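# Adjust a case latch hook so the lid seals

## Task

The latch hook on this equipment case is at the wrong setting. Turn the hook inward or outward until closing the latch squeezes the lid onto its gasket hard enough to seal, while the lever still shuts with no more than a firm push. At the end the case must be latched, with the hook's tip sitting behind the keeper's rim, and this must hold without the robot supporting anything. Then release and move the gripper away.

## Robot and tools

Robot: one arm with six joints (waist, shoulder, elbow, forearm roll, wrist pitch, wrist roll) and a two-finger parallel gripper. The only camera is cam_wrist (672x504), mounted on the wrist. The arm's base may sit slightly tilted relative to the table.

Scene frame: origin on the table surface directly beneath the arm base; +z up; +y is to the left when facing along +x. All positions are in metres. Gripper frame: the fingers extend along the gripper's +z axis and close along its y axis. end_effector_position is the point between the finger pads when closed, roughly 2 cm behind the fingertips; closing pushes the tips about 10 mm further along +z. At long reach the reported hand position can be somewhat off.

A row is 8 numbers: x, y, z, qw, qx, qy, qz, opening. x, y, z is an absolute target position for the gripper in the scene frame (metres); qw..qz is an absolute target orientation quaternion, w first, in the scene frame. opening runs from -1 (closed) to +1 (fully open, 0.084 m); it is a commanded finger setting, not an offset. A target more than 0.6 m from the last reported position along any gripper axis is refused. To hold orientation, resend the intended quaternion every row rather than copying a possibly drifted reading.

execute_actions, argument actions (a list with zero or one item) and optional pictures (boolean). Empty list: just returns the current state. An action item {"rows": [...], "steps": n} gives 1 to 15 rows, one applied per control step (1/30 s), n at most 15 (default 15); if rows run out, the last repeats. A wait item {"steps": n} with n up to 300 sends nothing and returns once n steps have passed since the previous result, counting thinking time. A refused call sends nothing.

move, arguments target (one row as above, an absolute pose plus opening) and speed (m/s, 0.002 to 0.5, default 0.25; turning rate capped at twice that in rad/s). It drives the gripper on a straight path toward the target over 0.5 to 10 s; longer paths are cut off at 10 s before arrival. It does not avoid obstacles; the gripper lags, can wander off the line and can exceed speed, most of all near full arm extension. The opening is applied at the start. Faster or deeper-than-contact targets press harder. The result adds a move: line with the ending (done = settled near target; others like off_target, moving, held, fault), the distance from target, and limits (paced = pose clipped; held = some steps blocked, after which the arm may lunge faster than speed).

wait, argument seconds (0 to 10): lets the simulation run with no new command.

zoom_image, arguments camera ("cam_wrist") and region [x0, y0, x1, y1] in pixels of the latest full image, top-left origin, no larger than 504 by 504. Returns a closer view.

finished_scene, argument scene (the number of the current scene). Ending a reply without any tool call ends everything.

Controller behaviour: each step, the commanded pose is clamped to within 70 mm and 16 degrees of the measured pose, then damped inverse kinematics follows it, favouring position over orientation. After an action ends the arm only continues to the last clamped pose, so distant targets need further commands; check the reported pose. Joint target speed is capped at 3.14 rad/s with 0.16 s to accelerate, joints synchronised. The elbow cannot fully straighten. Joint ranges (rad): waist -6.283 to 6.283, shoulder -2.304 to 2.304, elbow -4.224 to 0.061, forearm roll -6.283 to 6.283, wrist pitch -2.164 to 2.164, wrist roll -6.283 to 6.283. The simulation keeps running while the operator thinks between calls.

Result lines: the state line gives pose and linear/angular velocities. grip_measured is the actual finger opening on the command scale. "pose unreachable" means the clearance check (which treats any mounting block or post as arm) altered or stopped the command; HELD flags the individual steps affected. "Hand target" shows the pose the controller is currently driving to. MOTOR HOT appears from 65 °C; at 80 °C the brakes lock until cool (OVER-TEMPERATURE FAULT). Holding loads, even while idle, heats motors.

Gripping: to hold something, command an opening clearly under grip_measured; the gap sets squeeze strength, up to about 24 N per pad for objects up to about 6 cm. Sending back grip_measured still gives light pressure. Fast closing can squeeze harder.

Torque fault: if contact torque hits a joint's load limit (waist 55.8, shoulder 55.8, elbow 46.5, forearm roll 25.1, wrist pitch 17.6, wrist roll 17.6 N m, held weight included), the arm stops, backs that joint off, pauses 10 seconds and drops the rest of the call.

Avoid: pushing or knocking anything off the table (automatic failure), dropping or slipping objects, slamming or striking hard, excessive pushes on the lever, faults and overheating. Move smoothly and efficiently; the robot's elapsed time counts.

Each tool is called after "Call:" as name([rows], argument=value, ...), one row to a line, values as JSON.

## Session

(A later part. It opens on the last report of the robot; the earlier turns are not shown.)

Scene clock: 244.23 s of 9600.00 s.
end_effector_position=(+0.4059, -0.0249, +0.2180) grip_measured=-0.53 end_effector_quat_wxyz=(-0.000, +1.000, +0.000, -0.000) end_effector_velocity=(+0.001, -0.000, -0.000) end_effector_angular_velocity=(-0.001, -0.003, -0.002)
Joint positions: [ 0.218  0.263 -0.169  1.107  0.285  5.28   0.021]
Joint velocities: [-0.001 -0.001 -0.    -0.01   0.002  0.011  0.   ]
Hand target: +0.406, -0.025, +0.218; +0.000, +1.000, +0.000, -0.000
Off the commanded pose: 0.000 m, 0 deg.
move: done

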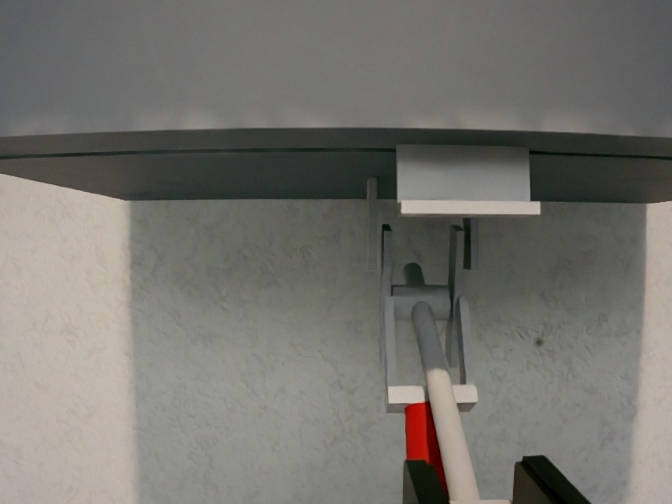

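Call:
move(target=[0.428,-0.025,0.226,0,-1,0,0,-0.75], speed=0.05)

Call:
move(target=[0.451,-0.025,0.229,0,-1,0,0,-0.75], speed=0.05)

Call:
move(target=[0.451,-0.025,0.2295,0,-0.383,-0.924,0,-0.75], speed=0.5)

Call:
move(target=[0.451,-0.025,0.230,0,0.707,-0.707,0,-0.75], speed=0.5)

Call:
move(target=[0.451,-0.025,0.2305,0,0.924,0.383,0,-0.75], speed=0.5)

Call:
move(target=[0.451,-0.025,0.231,0,0,1,0,-0.75], speed=0.5)

Scene clock: 249.50 s of 9600.00 s.
end_effector_position=(+0.4279, -0.0248, +0.2257) grip_measured=-0.53 end_effector_quat_wxyz=(-0.000, +1.000, -0.000, +0.001) end_effector_velocity=(+0.001, +0.000, +0.001) end_effector_angular_velocity=(-0.004, +0.009, +0.001)
Joint positions: [ 0.219  0.276 -0.216  1.3    0.263  5.079  0.021]
Joint velocities: [ 0.004 -0.001 -0.008  0.068 -0.    -0.066 -0.   ]
Hand target: +0.428, -0.025, +0.226; -0.000, +1.000, -0.000, +0.000
Off the commanded pose: 0.000 m, 0 deg.
move: done

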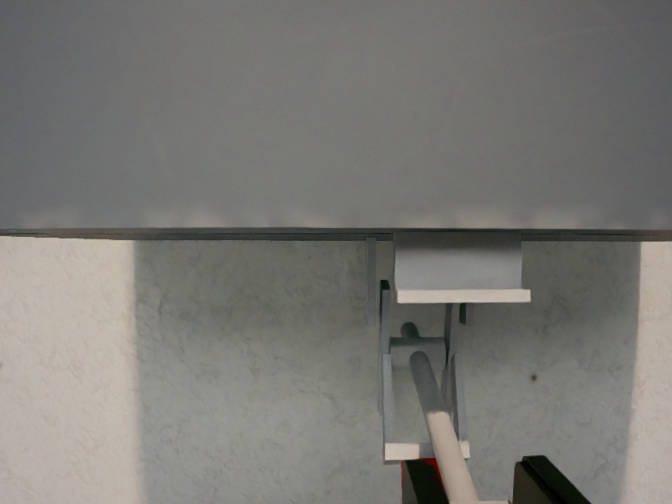

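Scene clock: 250.33 s of 9600.00 s.
end_effector_position=(+0.4507, -0.0249, +0.2288) grip_measured=-0.53 end_effector_quat_wxyz=(-0.000, +1.000, +0.000, +0.000) end_effector_velocity=(+0.002, -0.001, +0.001) end_effector_angular_velocity=(-0.003, +0.003, +0.001)
Joint positions: [ 0.214  0.261 -0.271  1.446  0.254  4.924  0.021]
Joint velocities: [ 0.001 -0.001 -0.008  0.042  0.002 -0.043 -0.   ]
Hand target: +0.451, -0.025, +0.229; -0.000, +1.000, -0.000, +0.000
Off the commanded pose: 0.000 m, 0 deg.
move: done

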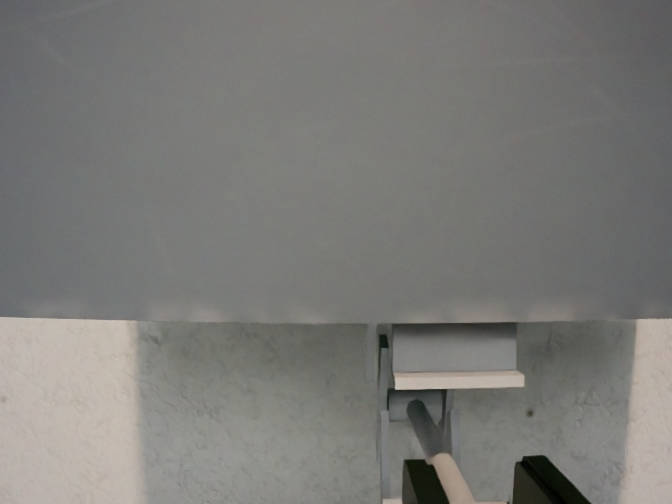

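Scene clock: 253.57 s of 9600.00 s.
end_effector_position=(+0.4509, -0.0250, +0.2294) grip_measured=-0.77 end_effector_quat_wxyz=(+0.001, +0.383, +0.924, +0.001) end_effector_velocity=(+0.001, -0.000, +0.001) end_effector_angular_velocity=(-0.007, +0.020, +0.004)
Joint positions: [ 0.214  0.264 -0.27   1.445  0.253  2.569  0.01 ]
Joint velocities: [ 0.006 -0.006 -0.014  0.121  0.005 -0.118 -0.   ]
Hand target: +0.451, -0.025, +0.229; +0.000, +0.383, +0.924, +0.000
Off the commanded pose: 0.000 m, 0 deg.
move: done

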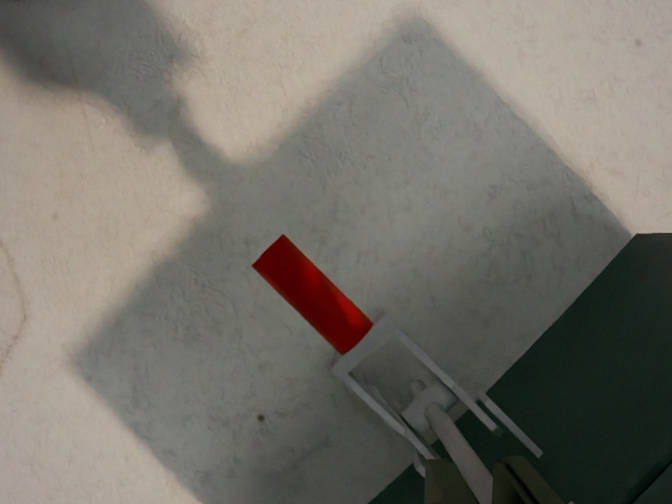

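Scene clock: 256.83 s of 9600.00 s.
end_effector_position=(+0.4510, -0.0250, +0.2299) grip_measured=-0.77 end_effector_quat_wxyz=(-0.001, +0.707, -0.707, +0.001) end_effector_velocity=(+0.000, -0.000, +0.000) end_effector_angular_velocity=(-0.007, +0.018, +0.003)
Joint positions: [ 0.215  0.266 -0.27   1.455  0.253  0.202  0.01 ]
Joint velocities: [ 0.004 -0.006 -0.011  0.101  0.005 -0.099 -0.   ]
Hand target: +0.451, -0.025, +0.230; -0.000, +0.707, -0.707, +0.000
Off the commanded pose: 0.000 m, 0 deg.
move: done

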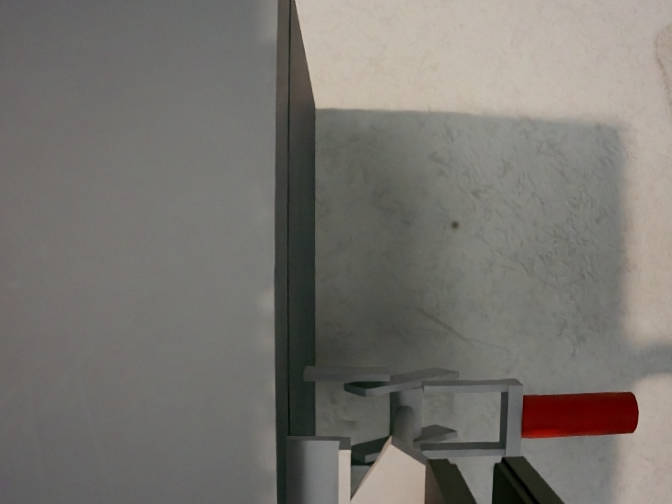

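Scene clock: 260.10 s of 9600.00 s.
end_effector_position=(+0.4510, -0.0250, +0.2304) grip_measured=-0.77 end_effector_quat_wxyz=(+0.000, +0.924, +0.383, +0.001) end_effector_velocity=(+0.000, +0.000, +0.001) end_effector_angular_velocity=(-0.005, +0.017, +0.004)
Joint positions: [ 0.215  0.268 -0.269  1.463  0.254 -2.162  0.01 ]
Joint velocities: [ 0.004 -0.005 -0.011  0.098  0.003 -0.097 -0.   ]
Hand target: +0.451, -0.025, +0.230; +0.000, +0.924, +0.383, +0.000
Off the commanded pose: 0.000 m, 0 deg.
move: done

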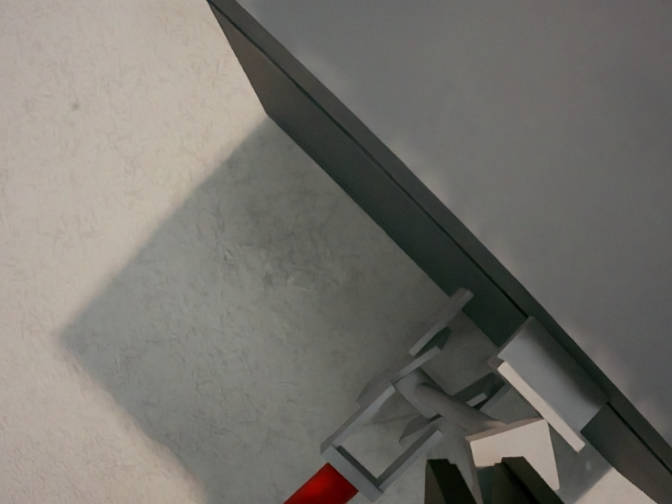

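Scene clock: 263.37 s of 9600.00 s.
end_effector_position=(+0.4510, -0.0250, +0.2309) grip_measured=-0.77 end_effector_quat_wxyz=(+0.001, +0.000, +1.000, +0.000) end_effector_velocity=(+0.000, -0.000, +0.000) end_effector_angular_velocity=(-0.005, +0.017, +0.002)
Joint positions: [ 0.216  0.27  -0.269  1.471  0.254 -4.525  0.01 ]
Joint velocities: [ 0.004 -0.005 -0.011  0.097  0.003 -0.094  0.   ]
Hand target: +0.451, -0.025, +0.231; +0.000, +0.000, +1.000, +0.000
Off the commanded pose: 0.000 m, 0 deg.
move: done

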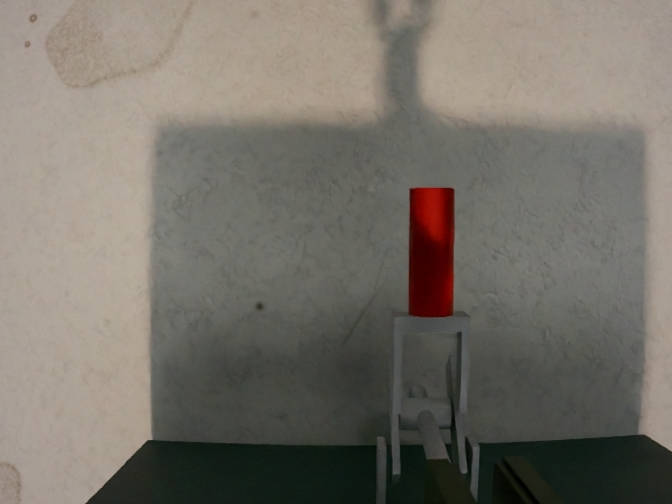

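Call:
move(target=[0.50,-0.025,0.28,0,0,1,0,0], speed=0.15)

Scene clock: 266.53 s of 9600.00 s.
end_effector_position=(+0.5006, -0.0249, +0.2796) grip_measured=-0.01 end_effector_quat_wxyz=(+0.002, +0.000, +1.000, -0.001) end_effector_velocity=(+0.001, -0.001, +0.001) end_effector_angular_velocity=(+0.009, +0.015, +0.005)
Joint positions: [ 0.249  0.369 -0.381  2.166  0.332 -5.22   0.044]
Joint velocities: [-0.011 -0.003 -0.012  0.08  -0.001 -0.091  0.   ]
Hand target: +0.501, -0.025, +0.280; +0.001, -0.000, +1.000, -0.000
Off the commanded pose: 0.001 m, 0 deg.
move: done

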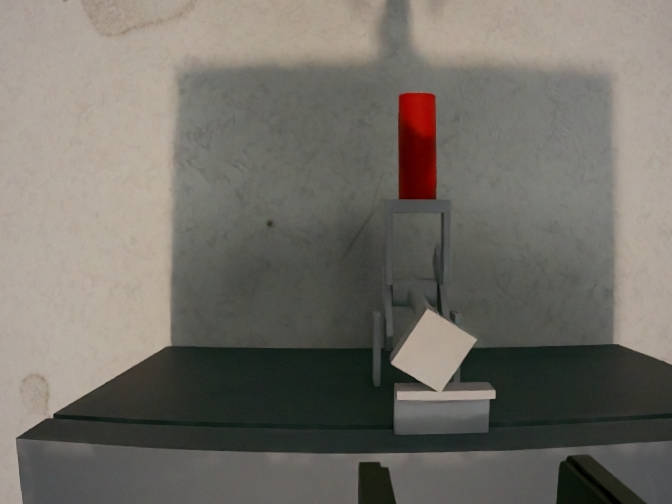

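Call:
zoom_image(camera="cam_wrist", region=[350,260,530,440])

Region (350, 260, 530, 440) of cam_wrist's 672x504 image, scaled by 2.800, with more detail than that image has.

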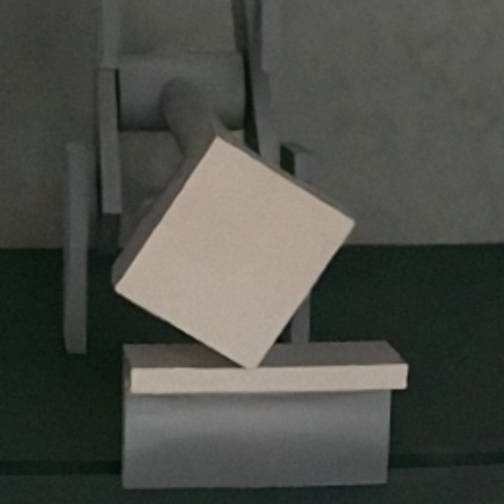

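Call:
move(target=[0.48,-0.03,0.26,0,0.966,0.259,0,0], speed=0.5)

Call:
move(target=[0.462,-0.03,0.24,0,1,0,0,0], speed=0.5)

Call:
move(target=[0.462,-0.03,0.209,0,1,0,0,0], speed=0.05)

Call:
move(target=[0.462,-0.03,0.209,0,1,0,0,-0.75])

Scene clock: 286.70 s of 9600.00 s.
end_effector_position=(+0.4799, -0.0300, +0.2602) grip_measured=-0.01 end_effector_quat_wxyz=(-0.001, +0.966, +0.259, -0.001) end_effector_velocity=(-0.001, +0.000, -0.000) end_effector_angular_velocity=(-0.012, -0.012, -0.002)
Joint positions: [ 0.215  0.344 -0.332  1.992  0.275 -2.447  0.044]
Joint velocities: [ 0.012  0.001  0.009 -0.08   0.011  0.091 -0.   ]
Hand target: +0.480, -0.030, +0.260; -0.000, +0.966, +0.259, -0.000
Off the commanded pose: 0.000 m, 0 deg.
move: done

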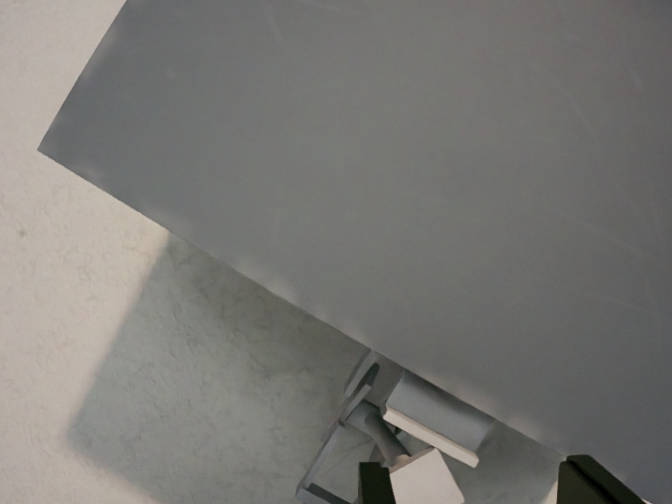

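Scene clock: 288.17 s of 9600.00 s.
end_effector_position=(+0.4618, -0.0300, +0.2402) grip_measured=-0.01 end_effector_quat_wxyz=(-0.001, +1.000, +0.000, -0.002) end_effector_velocity=(-0.001, +0.000, -0.001) end_effector_angular_velocity=(-0.008, -0.018, -0.002)
Joint positions: [ 0.201  0.297 -0.294  1.684  0.245 -1.615  0.044]
Joint velocities: [ 0.008  0.003  0.013 -0.111  0.01   0.118  0.   ]
Hand target: +0.462, -0.030, +0.240; -0.000, +1.000, +0.000, -0.001
Off the commanded pose: 0.000 m, 0 deg.
move: done

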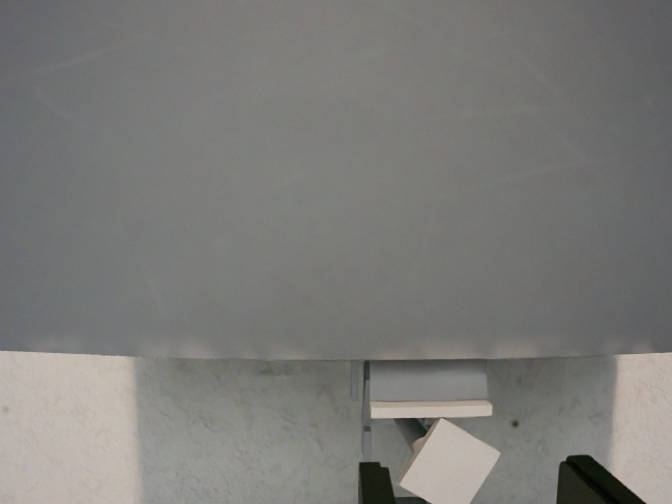

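Scene clock: 289.20 s of 9600.00 s.
end_effector_position=(+0.4617, -0.0299, +0.2095) grip_measured=-0.01 end_effector_quat_wxyz=(+0.000, +1.000, +0.000, -0.003) end_effector_velocity=(+0.000, -0.001, -0.003) end_effector_angular_velocity=(+0.003, -0.028, -0.002)
Joint positions: [ 0.175  0.174 -0.312  1.245  0.245 -1.186  0.044]
Joint velocities: [-0.005 -0.002  0.014 -0.181  0.011  0.176 -0.   ]
Hand target: +0.462, -0.030, +0.209; +0.000, +1.000, +0.000, -0.001
Off the commanded pose: 0.001 m, 0 deg.
move: done

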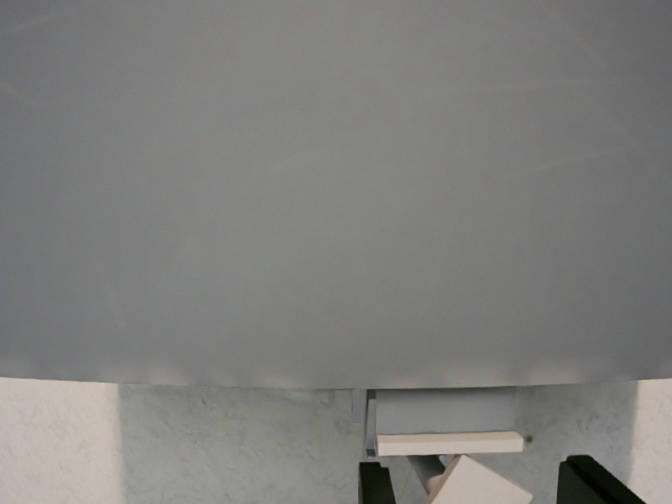

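Scene clock: 289.90 s of 9600.00 s.
end_effector_position=(+0.4615, -0.0297, +0.2089) grip_measured=-0.41 end_effector_quat_wxyz=(-0.000, +1.000, +0.000, -0.001) end_effector_velocity=(+0.001, -0.000, -0.000) end_effector_angular_velocity=(-0.001, -0.004, -0.000)
Joint positions: [ 0.174  0.173 -0.31   1.213  0.245 -1.155  0.026]
Joint velocities: [-0.001 -0.    -0.    -0.014  0.002  0.013 -0.   ]
Hand target: +0.462, -0.030, +0.209; +0.000, +1.000, +0.000, -0.000
Off the commanded pose: 0.001 m, 0 deg.
move: done

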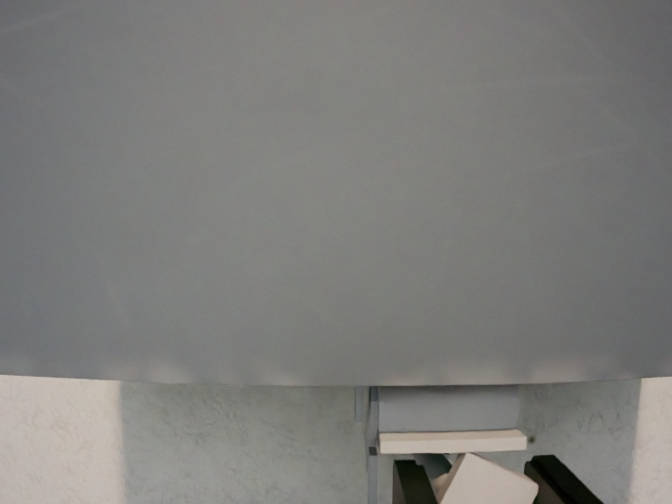

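Call:
move(target=[0.452,-0.03,0.212,0,1,0,0,-0.75], speed=0.03)

Call:
move(target=[0.452,-0.03,0.230,0,1,0,0,-0.75], speed=0.03)

Scene clock: 292.80 s of 9600.00 s.
end_effector_position=(+0.4525, -0.0302, +0.2120) grip_measured=-0.41 end_effector_quat_wxyz=(+0.000, +1.000, -0.000, +0.000) end_effector_velocity=(-0.003, +0.000, +0.000) end_effector_angular_velocity=(+0.001, +0.002, -0.000)
Joint positions: [ 0.178  0.195 -0.284  1.202  0.25  -1.139  0.026]
Joint velocities: [ 0.001  0.004  0.006 -0.001 -0.001  0.003  0.   ]
Hand target: +0.452, -0.030, +0.212; +0.000, +1.000, +0.000, -0.000
Off the commanded pose: 0.001 m, 0 deg.
move: done

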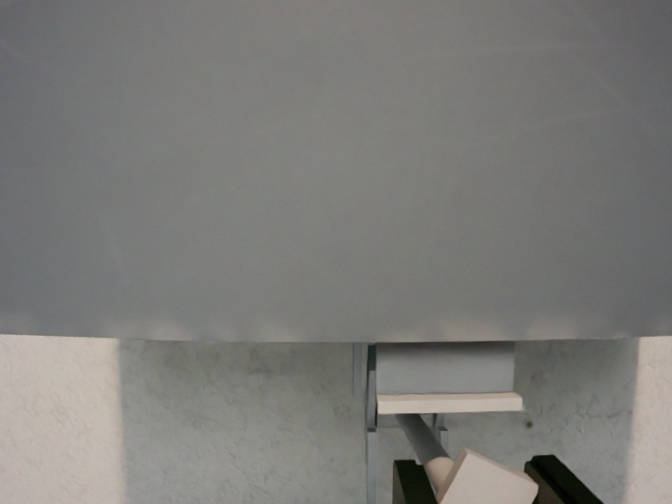

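Scene clock: 293.73 s of 9600.00 s.
end_effector_position=(+0.4522, -0.0300, +0.2296) grip_measured=-0.41 end_effector_quat_wxyz=(-0.000, +1.000, -0.000, +0.001) end_effector_velocity=(+0.001, -0.000, +0.003) end_effector_angular_velocity=(-0.003, +0.011, +0.003)
Joint positions: [ 0.194  0.269 -0.271  1.45   0.243 -1.381  0.026]
Joint velocities: [ 0.004  0.005 -0.007  0.102  0.002 -0.102  0.   ]
Hand target: +0.452, -0.030, +0.230; -0.000, +1.000, -0.000, +0.001
Off the commanded pose: 0.000 m, 0 deg.
move: done

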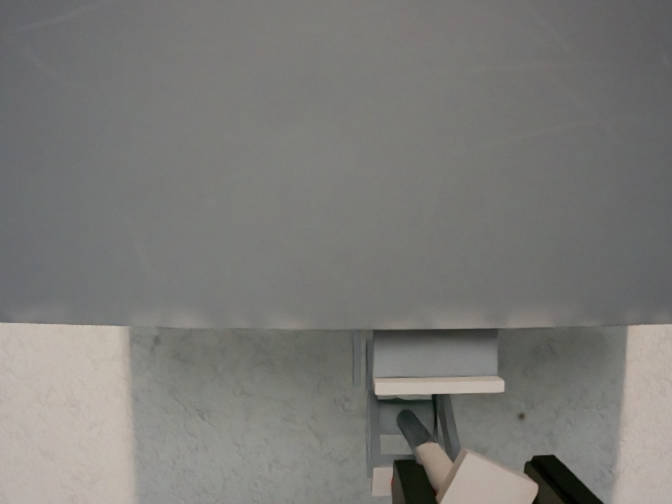

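Call:
move(target=[0.458,-0.031,0.227,0,0.883,0.469,0,-0.75], speed=0.3)

Call:
move(target=[0.462,-0.027,0.227,0,0.559,0.829,0,-0.75], speed=0.3)

Scene clock: 299.67 s of 9600.00 s.
end_effector_position=(+0.4581, -0.0310, +0.2269) grip_measured=-0.41 end_effector_quat_wxyz=(+0.000, +0.883, +0.469, +0.001) end_effector_velocity=(-0.001, +0.000, +0.000) end_effector_angular_velocity=(-0.003, +0.017, +0.008)
Joint positions: [ 0.186  0.251 -0.287  1.437  0.239 -2.35   0.026]
Joint velocities: [ 0.002 -0.004 -0.008  0.09   0.    -0.094  0.   ]
Hand target: +0.458, -0.031, +0.227; +0.000, +0.883, +0.469, +0.000
Off the commanded pose: 0.000 m, 0 deg.
move: done

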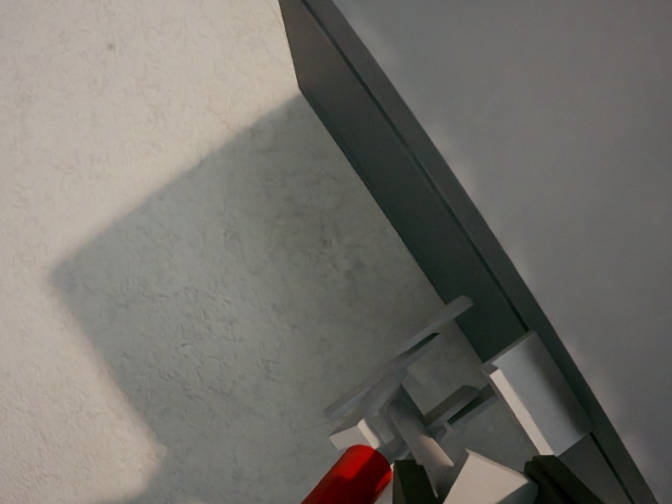

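Scene clock: 301.87 s of 9600.00 s.
end_effector_position=(+0.4620, -0.0268, +0.2269) grip_measured=-0.41 end_effector_quat_wxyz=(+0.001, +0.559, +0.829, +0.001) end_effector_velocity=(-0.002, -0.000, -0.000) end_effector_angular_velocity=(-0.006, +0.019, +0.010)
Joint positions: [ 0.201  0.242 -0.298  1.459  0.246 -3.338  0.026]
Joint velocities: [ 0.003 -0.005 -0.008  0.095  0.003 -0.101  0.   ]
Hand target: +0.462, -0.027, +0.227; +0.000, +0.559, +0.829, +0.000
Off the commanded pose: 0.000 m, 0 deg.
move: done

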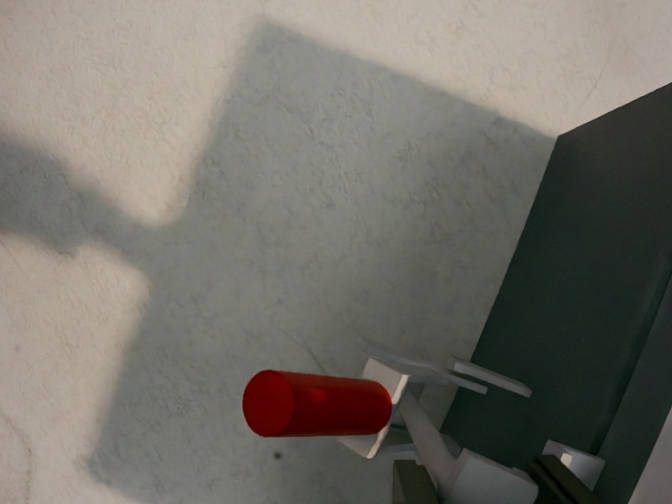

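Call:
move(target=[0.464,-0.027,0.233,0,0.559,0.829,0,-0.75], speed=0.03)

Call:
move(target=[0.464,-0.027,0.233,0,0.559,0.829,0,0])

Call:
move(target=[0.464,-0.027,0.27,0,0.559,0.829,0,0], speed=0.1)

Call:
move(target=[0.47,-0.025,0.27,0,0.924,-0.383,0,-0.1], speed=0.5)

Call:
move(target=[0.48,-0.025,0.27,0,-0.174,-0.985,0,-0.1], speed=0.5)

Call:
move(target=[0.47,-0.025,0.27,0,-1,0,0,-0.1], speed=0.5)

Scene clock: 306.97 s of 9600.00 s.
end_effector_position=(+0.4639, -0.0270, +0.2327) grip_measured=-0.42 end_effector_quat_wxyz=(+0.000, +0.559, +0.829, +0.000) end_effector_velocity=(+0.002, -0.000, +0.002) end_effector_angular_velocity=(-0.001, +0.002, +0.000)
Joint positions: [ 0.206  0.262 -0.301  1.561  0.248 -3.44   0.026]
Joint velocities: [ 0.001  0.005 -0.004  0.046  0.001 -0.047 -0.   ]
Hand target: +0.464, -0.027, +0.233; +0.000, +0.559, +0.829, +0.000
Off the commanded pose: 0.000 m, 0 deg.
move: done

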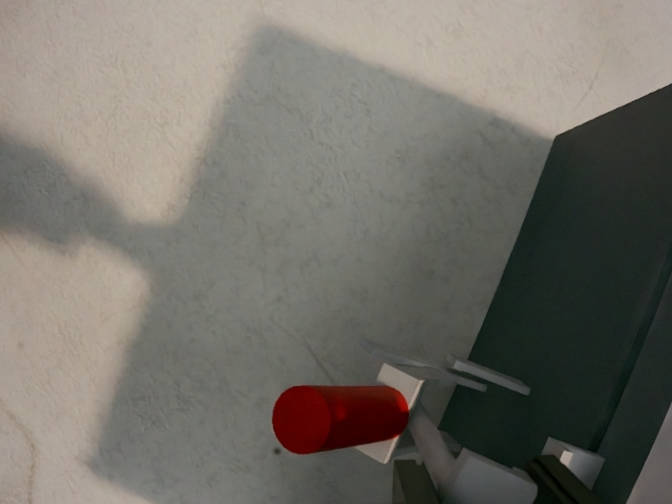

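Scene clock: 307.67 s of 9600.00 s.
end_effector_position=(+0.4640, -0.0270, +0.2330) grip_measured=-0.01 end_effector_quat_wxyz=(+0.000, +0.559, +0.829, +0.000) end_effector_velocity=(-0.001, -0.000, -0.000) end_effector_angular_velocity=(-0.001, +0.001, +0.001)
Joint positions: [ 0.206  0.263 -0.301  1.568  0.248 -3.447  0.044]
Joint velocities: [-0.     0.     0.002  0.001  0.001 -0.002 -0.   ]
Hand target: +0.464, -0.027, +0.233; +0.000, +0.559, +0.829, +0.000
Off the commanded pose: 0.000 m, 0 deg.
move: done

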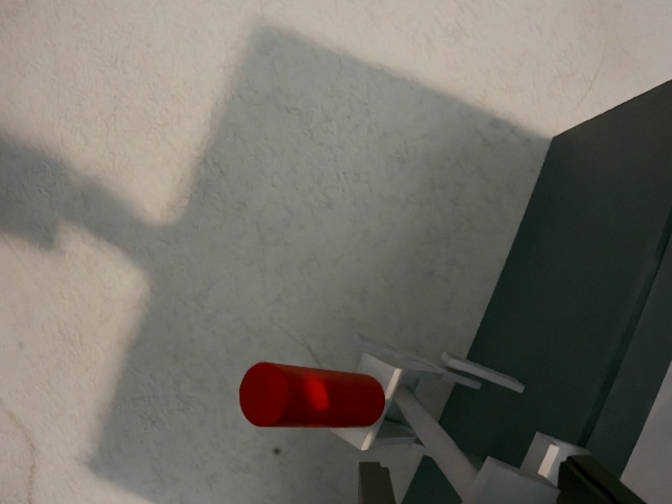

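Scene clock: 308.63 s of 9600.00 s.
end_effector_position=(+0.4644, -0.0270, +0.2696) grip_measured=-0.01 end_effector_quat_wxyz=(+0.002, +0.559, +0.829, +0.000) end_effector_velocity=(+0.001, -0.001, +0.002) end_effector_angular_velocity=(+0.006, +0.018, +0.002)
Joint positions: [ 0.246  0.404 -0.288  2.016  0.301 -3.879  0.044]
Joint velocities: [-0.009  0.001 -0.012  0.104  0.001 -0.112  0.   ]
Hand target: +0.464, -0.027, +0.270; +0.001, +0.559, +0.829, +0.000
Off the commanded pose: 0.001 m, 0 deg.
move: done

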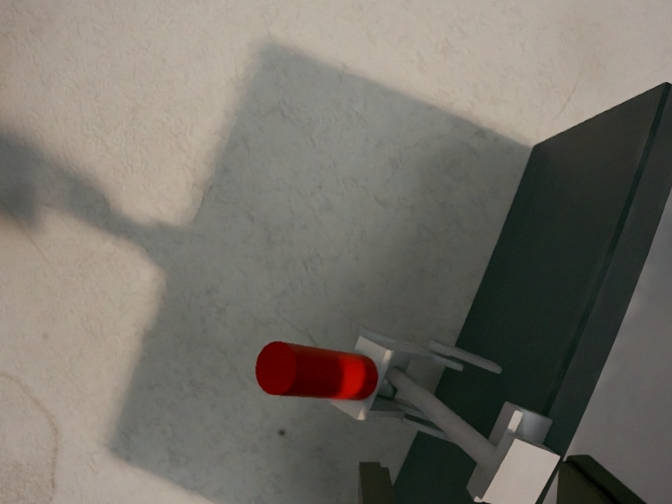

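Scene clock: 312.27 s of 9600.00 s.
end_effector_position=(+0.4701, -0.0250, +0.2701) grip_measured=-0.11 end_effector_quat_wxyz=(-0.001, +0.924, -0.383, -0.001) end_effector_velocity=(-0.000, +0.000, -0.000) end_effector_angular_velocity=(-0.015, -0.013, -0.005)
Joint positions: [ 0.248  0.391 -0.307  2.052  0.304 -1.172  0.039]
Joint velocities: [ 0.017  0.001  0.007 -0.082  0.016  0.099  0.   ]
Hand target: +0.470, -0.025, +0.270; -0.000, +0.924, -0.383, -0.000
Off the commanded pose: 0.000 m, 0 deg.
move: done

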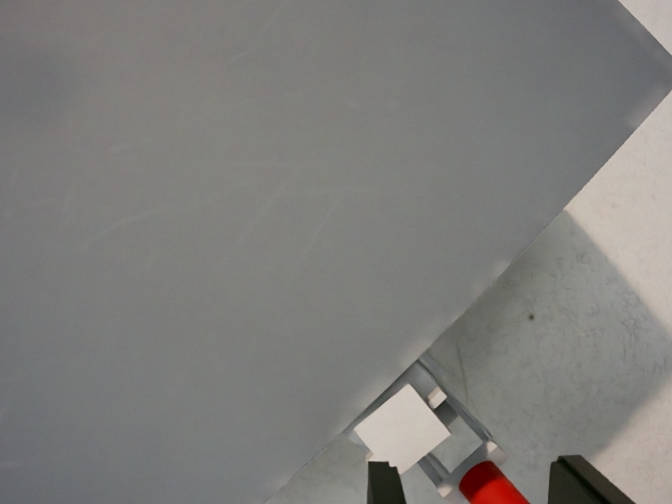

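Scene clock: 315.90 s of 9600.00 s.
end_effector_position=(+0.4801, -0.0250, +0.2700) grip_measured=-0.11 end_effector_quat_wxyz=(-0.001, +0.174, +0.985, +0.001) end_effector_velocity=(-0.001, +0.000, -0.001) end_effector_angular_velocity=(-0.012, -0.009, -0.003)
Joint positions: [ 0.244  0.373 -0.332  2.071  0.305  1.51   0.039]
Joint velocities: [ 0.012  0.     0.007 -0.066  0.011  0.078 -0.   ]
Hand target: +0.480, -0.025, +0.270; -0.000, +0.174, +0.985, +0.000
Off the commanded pose: 0.000 m, 0 deg.
move: done

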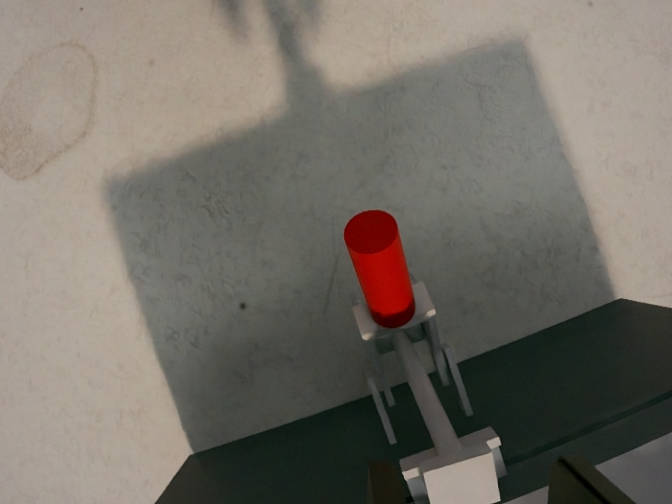

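Scene clock: 319.63 s of 9600.00 s.
end_effector_position=(+0.4700, -0.0251, +0.2701) grip_measured=-0.11 end_effector_quat_wxyz=(-0.001, +1.000, +0.000, -0.001) end_effector_velocity=(-0.001, -0.000, -0.000) end_effector_angular_velocity=(-0.013, -0.009, -0.004)
Joint positions: [ 0.249  0.392 -0.306  2.051  0.304  4.326  0.039]
Joint velocities: [ 0.013 -0.     0.006 -0.066  0.013  0.079  0.   ]
Hand target: +0.470, -0.025, +0.270; -0.000, +1.000, +0.000, -0.000
Off the commanded pose: 0.000 m, 0 deg.
move: done

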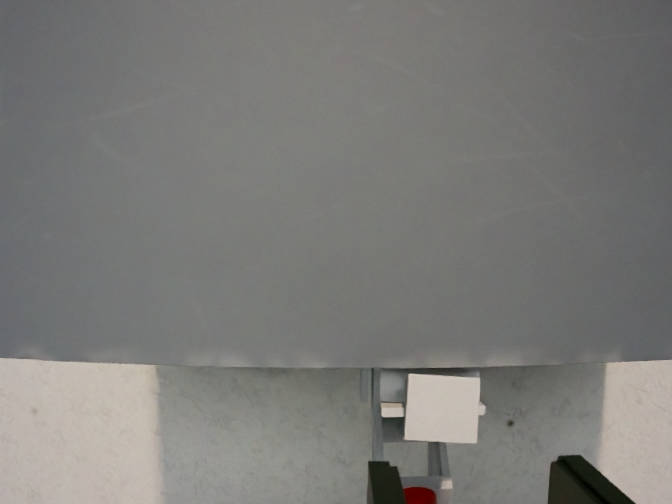

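Call:
move(target=[0.481,-0.025,0.245,0,-1,0,0,-0.1], speed=0.1)

Call:
move(target=[0.481,-0.025,0.2205,0,-1,0,0,-0.1], speed=0.05)

Call:
move(target=[0.481,-0.025,0.2205,0,-1,0,0,-0.8])

Call:
move(target=[0.480,-0.025,0.224,0,-1,0,0,-0.8], speed=0.03)

Call:
move(target=[0.452,-0.025,0.225,0,-1,0,0,-0.8], speed=0.04)

Scene clock: 324.80 s of 9600.00 s.
end_effector_position=(+0.4807, -0.0249, +0.2453) grip_measured=-0.11 end_effector_quat_wxyz=(-0.000, +1.000, +0.000, -0.001) end_effector_velocity=(+0.000, +0.000, -0.002) end_effector_angular_velocity=(-0.003, -0.008, -0.002)
Joint positions: [ 0.22   0.283 -0.34   1.809  0.262  4.555  0.039]
Joint velocities: [ 0.002 -0.007  0.003 -0.069  0.001  0.072  0.   ]
Hand target: +0.481, -0.025, +0.245; -0.000, +1.000, -0.000, -0.001
Off the commanded pose: 0.000 m, 0 deg.
move: done

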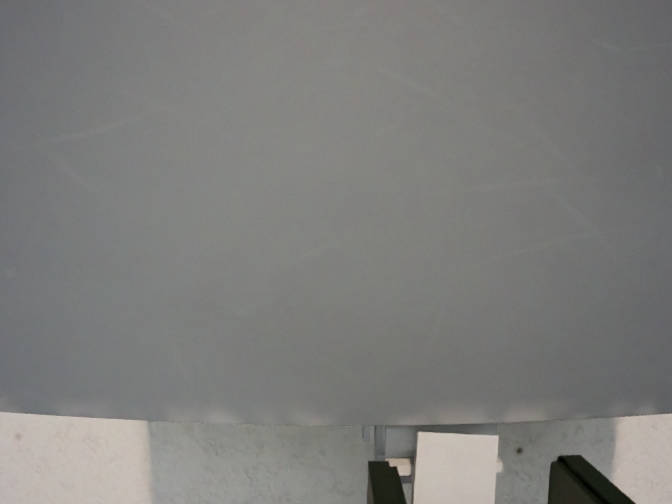

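Scene clock: 325.70 s of 9600.00 s.
end_effector_position=(+0.4808, -0.0249, +0.2209) grip_measured=-0.11 end_effector_quat_wxyz=(-0.000, +1.000, +0.000, -0.002) end_effector_velocity=(-0.000, -0.000, -0.002) end_effector_angular_velocity=(-0.001, -0.017, -0.003)
Joint positions: [ 0.198  0.192 -0.353  1.498  0.243  4.857  0.039]
Joint velocities: [-0.    -0.004  0.009 -0.122  0.005  0.124  0.   ]
Hand target: +0.481, -0.025, +0.221; -0.000, +1.000, +0.000, -0.001
Off the commanded pose: 0.000 m, 0 deg.
move: done

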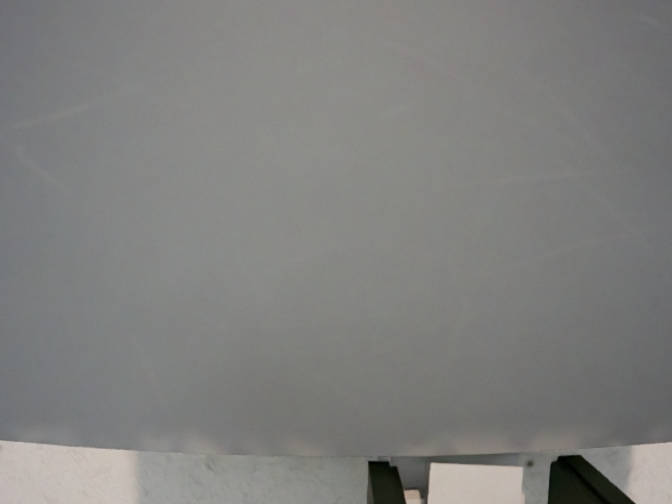

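Scene clock: 326.40 s of 9600.00 s.
end_effector_position=(+0.4808, -0.0247, +0.2205) grip_measured=-0.50 end_effector_quat_wxyz=(-0.001, +1.000, +0.000, -0.000) end_effector_velocity=(+0.000, -0.000, -0.000) end_effector_angular_velocity=(-0.001, -0.002, +0.001)
Joint positions: [ 0.198  0.192 -0.351  1.477  0.243  4.878  0.022]
Joint velocities: [-0.    -0.001  0.    -0.009  0.001  0.008  0.   ]
Hand target: +0.481, -0.025, +0.221; +0.000, +1.000, +0.000, -0.000
Off the commanded pose: 0.000 m, 0 deg.
move: done

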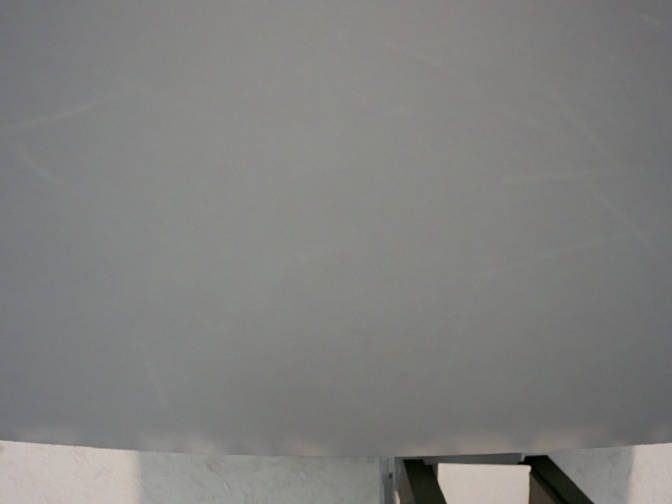

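Scene clock: 327.10 s of 9600.00 s.
end_effector_position=(+0.4801, -0.0250, +0.2239) grip_measured=-0.50 end_effector_quat_wxyz=(-0.000, +1.000, -0.000, +0.000) end_effector_velocity=(-0.001, -0.000, +0.001) end_effector_angular_velocity=(-0.001, +0.002, +0.000)
Joint positions: [ 0.201  0.205 -0.347  1.515  0.245  4.842  0.022]
Joint velocities: [ 0.001  0.004  0.001  0.02   0.001 -0.019  0.   ]
Hand target: +0.480, -0.025, +0.224; -0.000, +1.000, +0.000, +0.000
Off the commanded pose: 0.000 m, 0 deg.
move: done

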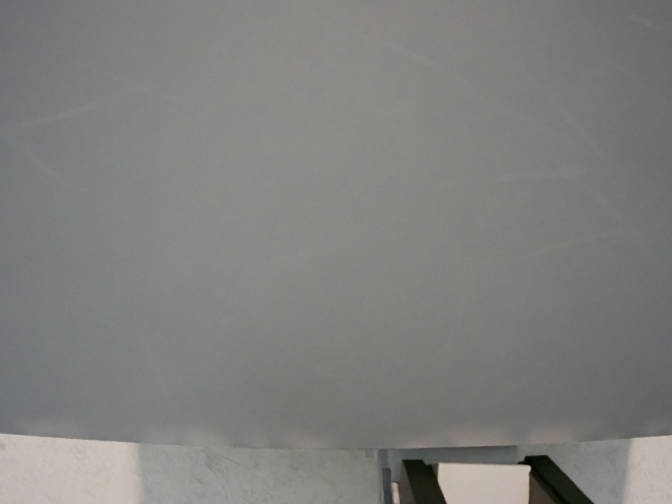

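Scene clock: 328.13 s of 9600.00 s.
end_effector_position=(+0.4521, -0.0251, +0.2251) grip_measured=-0.51 end_effector_quat_wxyz=(+0.000, +1.000, +0.000, -0.000) end_effector_velocity=(-0.003, -0.000, -0.000) end_effector_angular_velocity=(-0.001, -0.001, -0.001)
Joint positions: [ 0.209  0.244 -0.277  1.405  0.253  4.962  0.022]
Joint velocities: [ 0.001  0.004  0.008 -0.019  0.002  0.02  -0.   ]
Hand target: +0.452, -0.025, +0.225; +0.000, +1.000, +0.000, -0.000
Off the commanded pose: 0.000 m, 0 deg.
move: done

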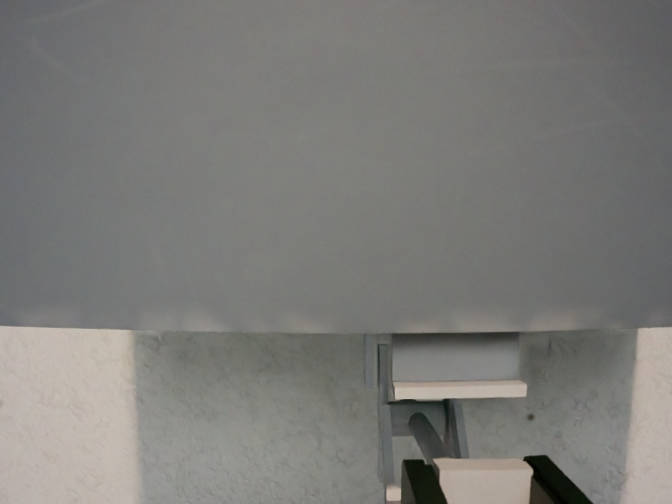

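Call:
move(target=[0.449,-0.023,0.2255,0,-0.383,-0.924,0,-0.8], speed=0.5)

Call:
move(target=[0.451,-0.028,0.226,0,0.707,-0.707,0,-0.8], speed=0.5)

Call:
move(target=[0.453,-0.023,0.2265,0,0.924,0.383,0,-0.8], speed=0.5)

Call:
move(target=[0.449,-0.025,0.227,0,0,1,0,-0.8], speed=0.5)

Scene clock: 336.00 s of 9600.00 s.
end_effector_position=(+0.4489, -0.0229, +0.2254) grip_measured=-0.51 end_effector_quat_wxyz=(+0.001, +0.383, +0.924, +0.001) end_effector_velocity=(-0.001, -0.000, +0.000) end_effector_angular_velocity=(-0.009, +0.019, +0.004)
Joint positions: [ 0.218  0.248 -0.268  1.383  0.258  2.637  0.022]
Joint velocities: [ 0.006 -0.006 -0.011  0.109  0.005 -0.105 -0.   ]
Hand target: +0.449, -0.023, +0.225; +0.000, +0.383, +0.924, +0.000
Off the commanded pose: 0.000 m, 0 deg.
move: done

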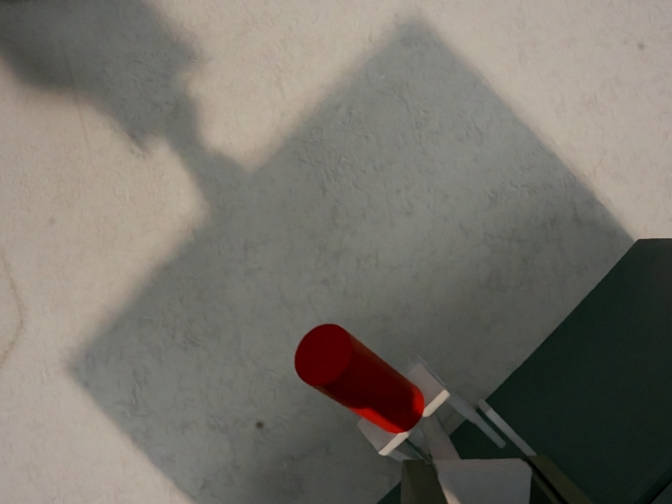

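Scene clock: 339.30 s of 9600.00 s.
end_effector_position=(+0.4513, -0.0280, +0.2260) grip_measured=-0.51 end_effector_quat_wxyz=(-0.001, +0.707, -0.707, +0.001) end_effector_velocity=(-0.001, +0.000, +0.000) end_effector_angular_velocity=(-0.007, +0.020, +0.001)
Joint positions: [ 0.199  0.253 -0.271  1.39   0.247  0.255  0.022]
Joint velocities: [ 0.006 -0.006 -0.01   0.108  0.004 -0.102 -0.   ]
Hand target: +0.451, -0.028, +0.226; -0.000, +0.707, -0.707, +0.000
Off the commanded pose: 0.000 m, 0 deg.
move: done

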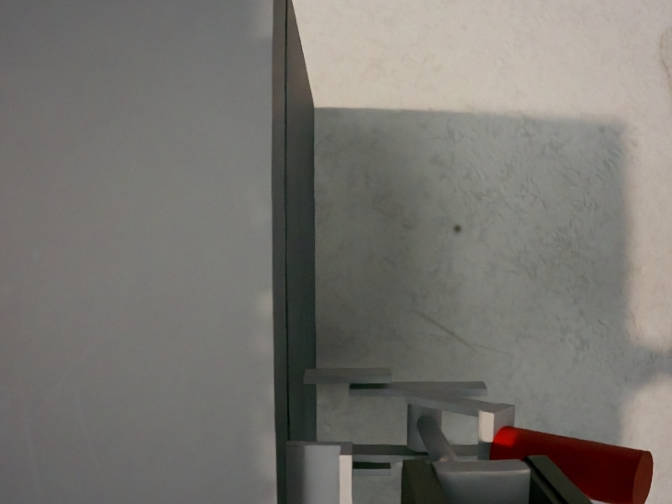

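Scene clock: 342.57 s of 9600.00 s.
end_effector_position=(+0.4533, -0.0232, +0.2265) grip_measured=-0.51 end_effector_quat_wxyz=(+0.000, +0.924, +0.383, +0.001) end_effector_velocity=(-0.001, +0.000, +0.000) end_effector_angular_velocity=(-0.007, +0.020, +0.004)
Joint positions: [ 0.218  0.247 -0.278  1.415  0.257 -2.109  0.022]
Joint velocities: [ 0.005 -0.006 -0.01   0.104  0.003 -0.101  0.   ]
Hand target: +0.453, -0.023, +0.226; +0.000, +0.924, +0.383, +0.000
Off the commanded pose: 0.000 m, 0 deg.
move: done

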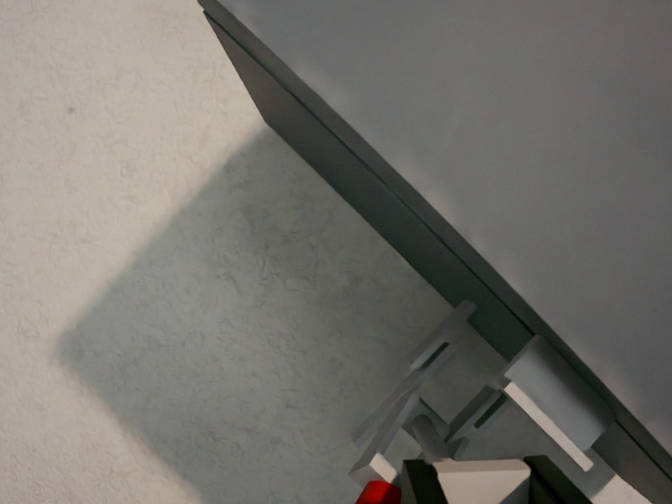

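Scene clock: 345.83 s of 9600.00 s.
end_effector_position=(+0.4490, -0.0250, +0.2269) grip_measured=-0.51 end_effector_quat_wxyz=(+0.001, +0.000, +1.000, +0.000) end_effector_velocity=(-0.001, -0.000, +0.000) end_effector_angular_velocity=(-0.007, +0.017, +0.003)
Joint positions: [ 0.212  0.256 -0.266  1.403  0.254 -4.458  0.022]
Joint velocities: [ 0.006 -0.005 -0.009  0.099  0.005 -0.095 -0.   ]
Hand target: +0.449, -0.025, +0.227; +0.000, +0.000, +1.000, +0.000
Off the commanded pose: 0.000 m, 0 deg.
move: done

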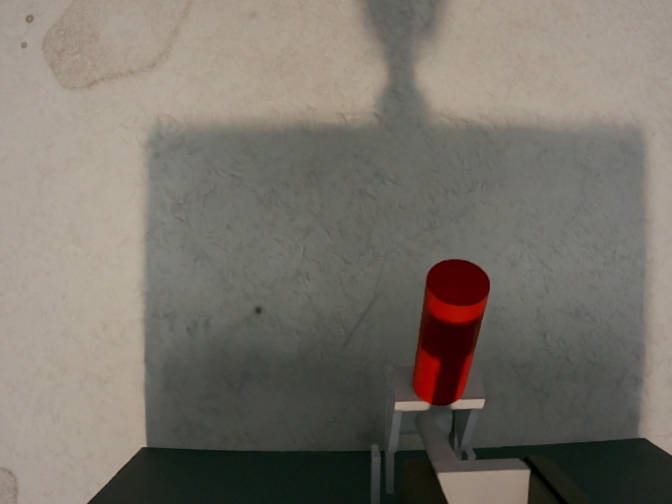

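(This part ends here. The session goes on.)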